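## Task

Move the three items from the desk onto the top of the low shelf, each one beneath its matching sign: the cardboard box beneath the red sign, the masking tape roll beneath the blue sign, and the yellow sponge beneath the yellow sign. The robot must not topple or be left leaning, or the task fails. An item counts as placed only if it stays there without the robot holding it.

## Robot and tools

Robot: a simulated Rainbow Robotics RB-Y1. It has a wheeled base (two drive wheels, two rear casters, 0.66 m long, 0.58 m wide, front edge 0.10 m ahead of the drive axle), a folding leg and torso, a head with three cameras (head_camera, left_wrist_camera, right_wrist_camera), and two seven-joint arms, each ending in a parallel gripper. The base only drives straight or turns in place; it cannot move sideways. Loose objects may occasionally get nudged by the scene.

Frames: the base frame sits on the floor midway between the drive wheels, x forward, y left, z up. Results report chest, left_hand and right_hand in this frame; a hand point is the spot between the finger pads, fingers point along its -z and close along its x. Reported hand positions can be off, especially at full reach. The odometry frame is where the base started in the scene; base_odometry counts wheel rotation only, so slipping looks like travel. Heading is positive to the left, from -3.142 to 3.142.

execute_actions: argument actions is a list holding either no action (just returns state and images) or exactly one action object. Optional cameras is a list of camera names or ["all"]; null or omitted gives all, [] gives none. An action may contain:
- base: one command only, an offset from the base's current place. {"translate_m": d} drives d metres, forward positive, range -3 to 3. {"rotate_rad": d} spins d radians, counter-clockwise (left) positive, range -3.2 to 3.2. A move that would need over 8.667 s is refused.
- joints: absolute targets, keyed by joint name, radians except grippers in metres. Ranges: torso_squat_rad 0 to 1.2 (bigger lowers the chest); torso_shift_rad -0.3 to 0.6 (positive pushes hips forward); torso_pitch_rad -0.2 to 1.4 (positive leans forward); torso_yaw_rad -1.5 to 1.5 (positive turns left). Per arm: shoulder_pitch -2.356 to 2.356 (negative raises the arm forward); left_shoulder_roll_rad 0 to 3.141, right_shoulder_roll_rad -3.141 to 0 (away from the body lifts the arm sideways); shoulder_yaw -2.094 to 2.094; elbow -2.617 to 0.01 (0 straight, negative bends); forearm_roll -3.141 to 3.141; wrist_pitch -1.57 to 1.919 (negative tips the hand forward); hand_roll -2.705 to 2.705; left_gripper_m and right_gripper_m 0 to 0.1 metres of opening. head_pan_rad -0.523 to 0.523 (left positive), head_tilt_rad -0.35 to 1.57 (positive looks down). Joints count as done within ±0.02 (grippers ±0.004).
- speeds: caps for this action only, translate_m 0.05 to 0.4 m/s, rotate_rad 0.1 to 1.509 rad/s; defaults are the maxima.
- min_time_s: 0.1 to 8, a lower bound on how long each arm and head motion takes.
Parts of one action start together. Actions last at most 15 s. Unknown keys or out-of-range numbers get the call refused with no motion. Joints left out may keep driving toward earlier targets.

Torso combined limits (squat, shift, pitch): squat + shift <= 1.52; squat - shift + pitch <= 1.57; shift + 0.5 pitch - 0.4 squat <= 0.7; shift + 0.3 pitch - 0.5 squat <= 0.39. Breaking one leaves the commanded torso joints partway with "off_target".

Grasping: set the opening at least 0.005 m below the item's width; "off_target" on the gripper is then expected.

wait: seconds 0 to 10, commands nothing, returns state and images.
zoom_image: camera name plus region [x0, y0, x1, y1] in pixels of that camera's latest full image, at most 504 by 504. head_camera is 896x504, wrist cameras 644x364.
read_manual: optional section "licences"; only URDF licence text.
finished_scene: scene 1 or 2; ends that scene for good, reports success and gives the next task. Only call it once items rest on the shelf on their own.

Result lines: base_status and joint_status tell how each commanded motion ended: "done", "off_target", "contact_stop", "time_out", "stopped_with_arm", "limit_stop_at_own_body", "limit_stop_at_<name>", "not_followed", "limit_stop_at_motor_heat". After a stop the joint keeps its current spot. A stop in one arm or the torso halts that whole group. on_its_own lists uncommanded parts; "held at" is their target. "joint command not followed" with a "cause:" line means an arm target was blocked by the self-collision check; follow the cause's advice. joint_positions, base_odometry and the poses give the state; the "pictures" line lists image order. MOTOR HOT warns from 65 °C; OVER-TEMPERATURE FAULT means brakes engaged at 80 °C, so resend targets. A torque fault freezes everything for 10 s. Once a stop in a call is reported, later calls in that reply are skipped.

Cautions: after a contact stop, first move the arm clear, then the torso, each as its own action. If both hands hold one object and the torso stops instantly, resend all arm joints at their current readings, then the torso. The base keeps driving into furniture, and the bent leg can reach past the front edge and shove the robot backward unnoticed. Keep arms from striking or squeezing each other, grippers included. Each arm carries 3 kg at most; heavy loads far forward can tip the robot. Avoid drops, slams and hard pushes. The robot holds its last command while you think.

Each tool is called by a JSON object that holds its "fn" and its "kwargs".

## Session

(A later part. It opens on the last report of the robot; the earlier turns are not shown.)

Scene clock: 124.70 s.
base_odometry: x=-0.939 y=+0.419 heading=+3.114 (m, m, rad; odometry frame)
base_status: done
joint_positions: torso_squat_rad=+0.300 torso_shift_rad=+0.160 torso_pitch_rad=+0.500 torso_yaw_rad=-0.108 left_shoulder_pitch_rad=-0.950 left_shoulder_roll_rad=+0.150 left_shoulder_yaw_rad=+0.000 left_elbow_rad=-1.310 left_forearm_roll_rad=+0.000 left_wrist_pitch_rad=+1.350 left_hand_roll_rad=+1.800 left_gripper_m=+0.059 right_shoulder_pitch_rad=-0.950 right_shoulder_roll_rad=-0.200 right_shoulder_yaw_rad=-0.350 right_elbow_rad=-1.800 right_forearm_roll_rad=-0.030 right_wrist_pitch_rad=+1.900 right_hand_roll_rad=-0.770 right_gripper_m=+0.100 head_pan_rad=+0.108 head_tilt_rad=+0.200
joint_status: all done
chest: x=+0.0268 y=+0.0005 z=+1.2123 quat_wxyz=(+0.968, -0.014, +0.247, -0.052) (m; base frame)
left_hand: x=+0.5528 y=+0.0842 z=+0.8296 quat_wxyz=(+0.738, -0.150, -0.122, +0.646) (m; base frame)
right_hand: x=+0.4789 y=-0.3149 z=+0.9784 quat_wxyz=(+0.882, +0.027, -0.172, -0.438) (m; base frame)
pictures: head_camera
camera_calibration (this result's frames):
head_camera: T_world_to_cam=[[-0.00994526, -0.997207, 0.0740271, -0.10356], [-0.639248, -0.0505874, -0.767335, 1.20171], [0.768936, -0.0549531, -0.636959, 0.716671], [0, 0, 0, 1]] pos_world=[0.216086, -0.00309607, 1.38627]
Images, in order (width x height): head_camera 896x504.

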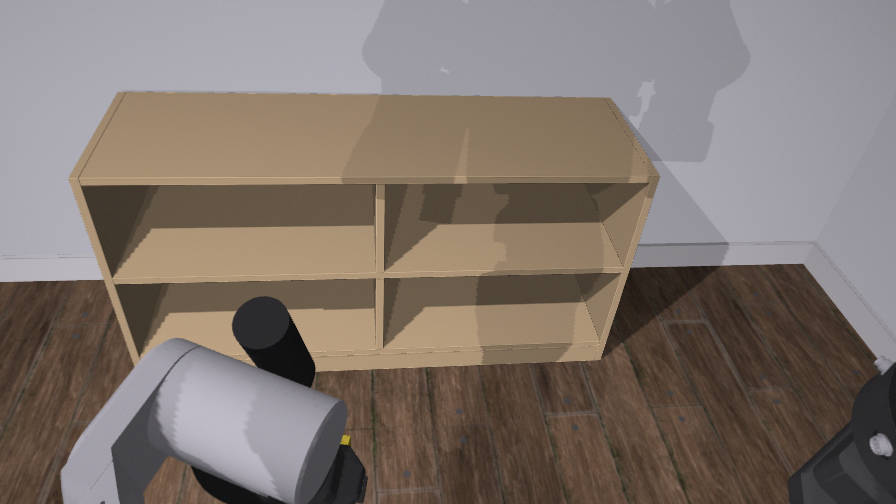

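{"fn": "execute_actions", "kwargs": {"actions": [{"base":{"translate_m":1.0},"joints":{"head_tilt_rad":0.6,"torso_squat_rad":0.6}}], "cameras": ["head_camera"]}}

{"fn": "execute_actions", "kwargs": {"actions": [{"joints":{"torso_squat_rad":0.777}}], "cameras": ["left_wrist_camera"]}}

{"fn": "execute_actions", "kwargs": {"actions": [{"joints":{"left_gripper_m":0.1}}], "cameras": []}}

{"fn": "execute_actions", "kwargs": {"actions": [{"joints":{"torso_squat_rad":0.55}}], "cameras": ["left_wrist_camera","head_camera"]}}

Scene clock: 128.77 s.
base_odometry: x=-1.939 y=+0.446 heading=+3.114 (m, m, rad; odometry frame)
base_status: done
joint_positions: torso_squat_rad=+0.600 torso_shift_rad=+0.160 torso_pitch_rad=+0.500 torso_yaw_rad=-0.108 left_shoulder_pitch_rad=-0.950 left_shoulder_roll_rad=+0.150 left_shoulder_yaw_rad=+0.000 left_elbow_rad=-1.310 left_forearm_roll_rad=+0.000 left_wrist_pitch_rad=+1.350 left_hand_roll_rad=+1.800 left_gripper_m=+0.059 right_shoulder_pitch_rad=-0.950 right_shoulder_roll_rad=-0.200 right_shoulder_yaw_rad=-0.350 right_elbow_rad=-1.800 right_forearm_roll_rad=-0.030 right_wrist_pitch_rad=+1.900 right_hand_roll_rad=-0.770 right_gripper_m=+0.100 head_pan_rad=+0.108 head_tilt_rad=+0.600
joint_status: all done
chest: x=+0.0123 y=+0.0005 z=+1.1224 quat_wxyz=(+0.968, -0.014, +0.247, -0.052) (m; base frame)
left_hand: x=+0.5383 y=+0.0842 z=+0.7397 quat_wxyz=(+0.738, -0.150, -0.122, +0.646) (m; base frame)
right_hand: x=+0.4644 y=-0.3149 z=+0.8886 quat_wxyz=(+0.882, +0.027, -0.172, -0.438) (m; base frame)
pictures: head_camera
camera_calibration (this result's frames):
head_camera: T_world_to_cam=[[0.0193715, -0.997202, 0.0722052, -0.0984753], [-0.887637, -0.0503899, -0.45778, 0.756606], [0.460137, -0.055224, -0.886129, 1.03072], [0, 0, 0, 1]] pos_world=[0.199228, -0.00315405, 1.26682]
Images, in order (width x height): head_camera 896x504.

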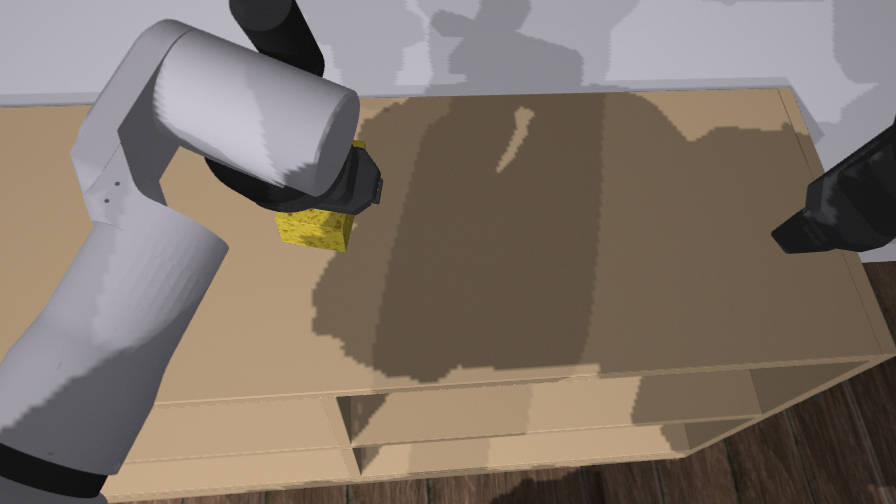

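Scene clock: 130.23 s.
base_odometry: x=-1.939 y=+0.446 heading=+3.114 (m, m, rad; odometry frame)
base_status: not commanded
joint_positions: torso_squat_rad=+0.777 torso_shift_rad=+0.160 torso_pitch_rad=+0.500 torso_yaw_rad=-0.108 left_shoulder_pitch_rad=-0.950 left_shoulder_roll_rad=+0.150 left_shoulder_yaw_rad=+0.000 left_elbow_rad=-1.310 left_forearm_roll_rad=+0.000 left_wrist_pitch_rad=+1.350 left_hand_roll_rad=+1.800 left_gripper_m=+0.059 right_shoulder_pitch_rad=-0.950 right_shoulder_roll_rad=-0.200 right_shoulder_yaw_rad=-0.350 right_elbow_rad=-1.800 right_forearm_roll_rad=-0.030 right_wrist_pitch_rad=+1.900 right_hand_roll_rad=-0.770 right_gripper_m=+0.100 head_pan_rad=+0.108 head_tilt_rad=+0.600
joint_status: all done
chest: x=-0.0002 y=+0.0004 z=+1.0448 quat_wxyz=(+0.968, -0.014, +0.247, -0.052) (m; base frame)
left_hand: x=+0.5258 y=+0.0841 z=+0.6622 quat_wxyz=(+0.738, -0.150, -0.122, +0.646) (m; base frame)
right_hand: x=+0.4519 y=-0.3149 z=+0.8110 quat_wxyz=(+0.882, +0.027, -0.172, -0.438) (m; base frame)
pictures: left_wrist_camera
camera_calibration (this result's frames):
left_wrist_camera: T_world_to_cam=[[0.167155, 0.985915, -0.00553253, -0.158796], [0.424762, -0.0669491, 0.902826, -0.785001], [0.889739, -0.153262, -0.42997, -0.0842403], [0, 0, 0, 1]] pos_world=[0.434934, 0.0910936, 0.67162]
Images, in order (width x height): left_wrist_camera 644x364.

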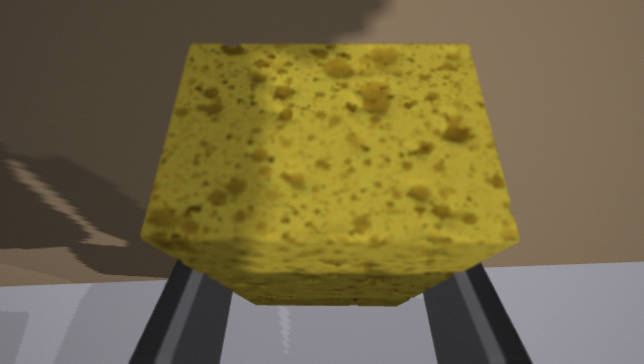

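Scene clock: 131.30 s.
base_odometry: x=-1.939 y=+0.446 heading=+3.114 (m, m, rad; odometry frame)
base_status: not commanded
joint_positions: torso_squat_rad=+0.777 torso_shift_rad=+0.160 torso_pitch_rad=+0.500 torso_yaw_rad=-0.108 left_shoulder_pitch_rad=-0.950 left_shoulder_roll_rad=+0.150 left_shoulder_yaw_rad=+0.000 left_elbow_rad=-1.310 left_forearm_roll_rad=+0.000 left_wrist_pitch_rad=+1.350 left_hand_roll_rad=+1.800 left_gripper_m=+0.100 right_shoulder_pitch_rad=-0.950 right_shoulder_roll_rad=-0.200 right_shoulder_yaw_rad=-0.350 right_elbow_rad=-1.800 right_forearm_roll_rad=-0.030 right_wrist_pitch_rad=+1.900 right_hand_roll_rad=-0.770 right_gripper_m=+0.100 head_pan_rad=+0.108 head_tilt_rad=+0.600
joint_status: all done
chest: x=-0.0002 y=+0.0004 z=+1.0448 quat_wxyz=(+0.968, -0.014, +0.247, -0.052) (m; base frame)
left_hand: x=+0.5258 y=+0.0841 z=+0.6622 quat_wxyz=(+0.738, -0.150, -0.122, +0.646) (m; base frame)
right_hand: x=+0.4519 y=-0.3149 z=+0.8110 quat_wxyz=(+0.882, +0.027, -0.172, -0.438) (m; base frame)
pictures: none
No camera images: the call's "cameras" was empty. Leave "cameras" out to get every camera's image.

Scene clock: 132.87 s.
base_odometry: x=-1.939 y=+0.446 heading=+3.114 (m, m, rad; odometry frame)
base_status: not commanded
joint_positions: torso_squat_rad=+0.550 torso_shift_rad=+0.160 torso_pitch_rad=+0.500 torso_yaw_rad=-0.108 left_shoulder_pitch_rad=-0.950 left_shoulder_roll_rad=+0.150 left_shoulder_yaw_rad=+0.000 left_elbow_rad=-1.310 left_forearm_roll_rad=+0.000 left_wrist_pitch_rad=+1.350 left_hand_roll_rad=+1.800 left_gripper_m=+0.100 right_shoulder_pitch_rad=-0.950 right_shoulder_roll_rad=-0.200 right_shoulder_yaw_rad=-0.350 right_elbow_rad=-1.800 right_forearm_roll_rad=-0.030 right_wrist_pitch_rad=+1.900 right_hand_roll_rad=-0.770 right_gripper_m=+0.100 head_pan_rad=+0.108 head_tilt_rad=+0.600
joint_status: all done
chest: x=+0.0153 y=+0.0005 z=+1.1412 quat_wxyz=(+0.968, -0.014, +0.247, -0.052) (m; base frame)
left_hand: x=+0.5413 y=+0.0842 z=+0.7586 quat_wxyz=(+0.738, -0.150, -0.122, +0.646) (m; base frame)
right_hand: x=+0.4674 y=-0.3149 z=+0.9074 quat_wxyz=(+0.882, +0.027, -0.172, -0.438) (m; base frame)
pictures: head_camera, left_wrist_camera
camera_calibration (this result's frames):
head_camera: T_world_to_cam=[[0.0193685, -0.997202, 0.0722057, -0.0998836], [-0.887617, -0.0503898, -0.457817, 0.767906], [0.460174, -0.0552238, -0.88611, 1.04597], [0, 0, 0, 1]] pos_world=[0.202215, -0.00314722, 1.28561]
left_wrist_camera: T_world_to_cam=[[0.167153, 0.985915, -0.00554147, -0.16089], [0.424849, -0.0669549, 0.902785, -0.878589], [0.889698, -0.153257, -0.430057, -0.0565492], [0, 0, 0, 1]] pos_world=[0.450473, 0.0911311, 0.767966]
Images, in order (width x height): head_camera 896x504, left_wrist_camera 644x364.

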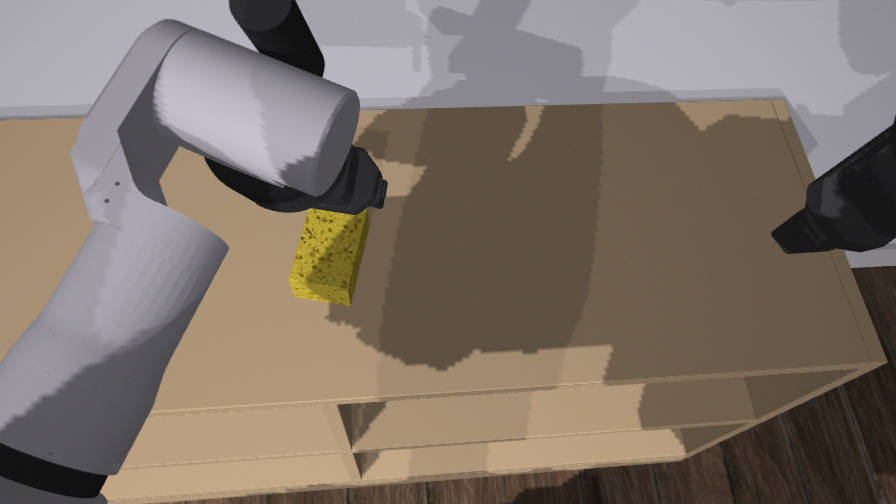

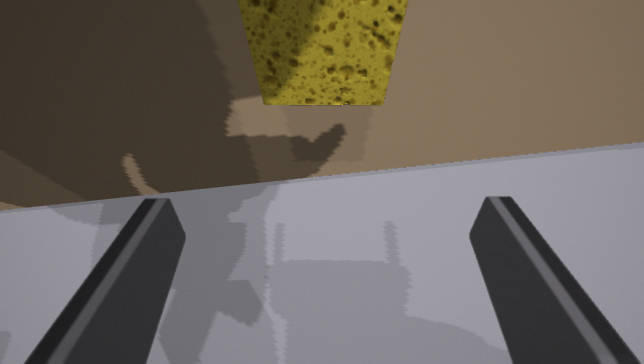

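{"fn": "finished_scene", "kwargs": {"scene": 2}}

The scene is finished: the task was done.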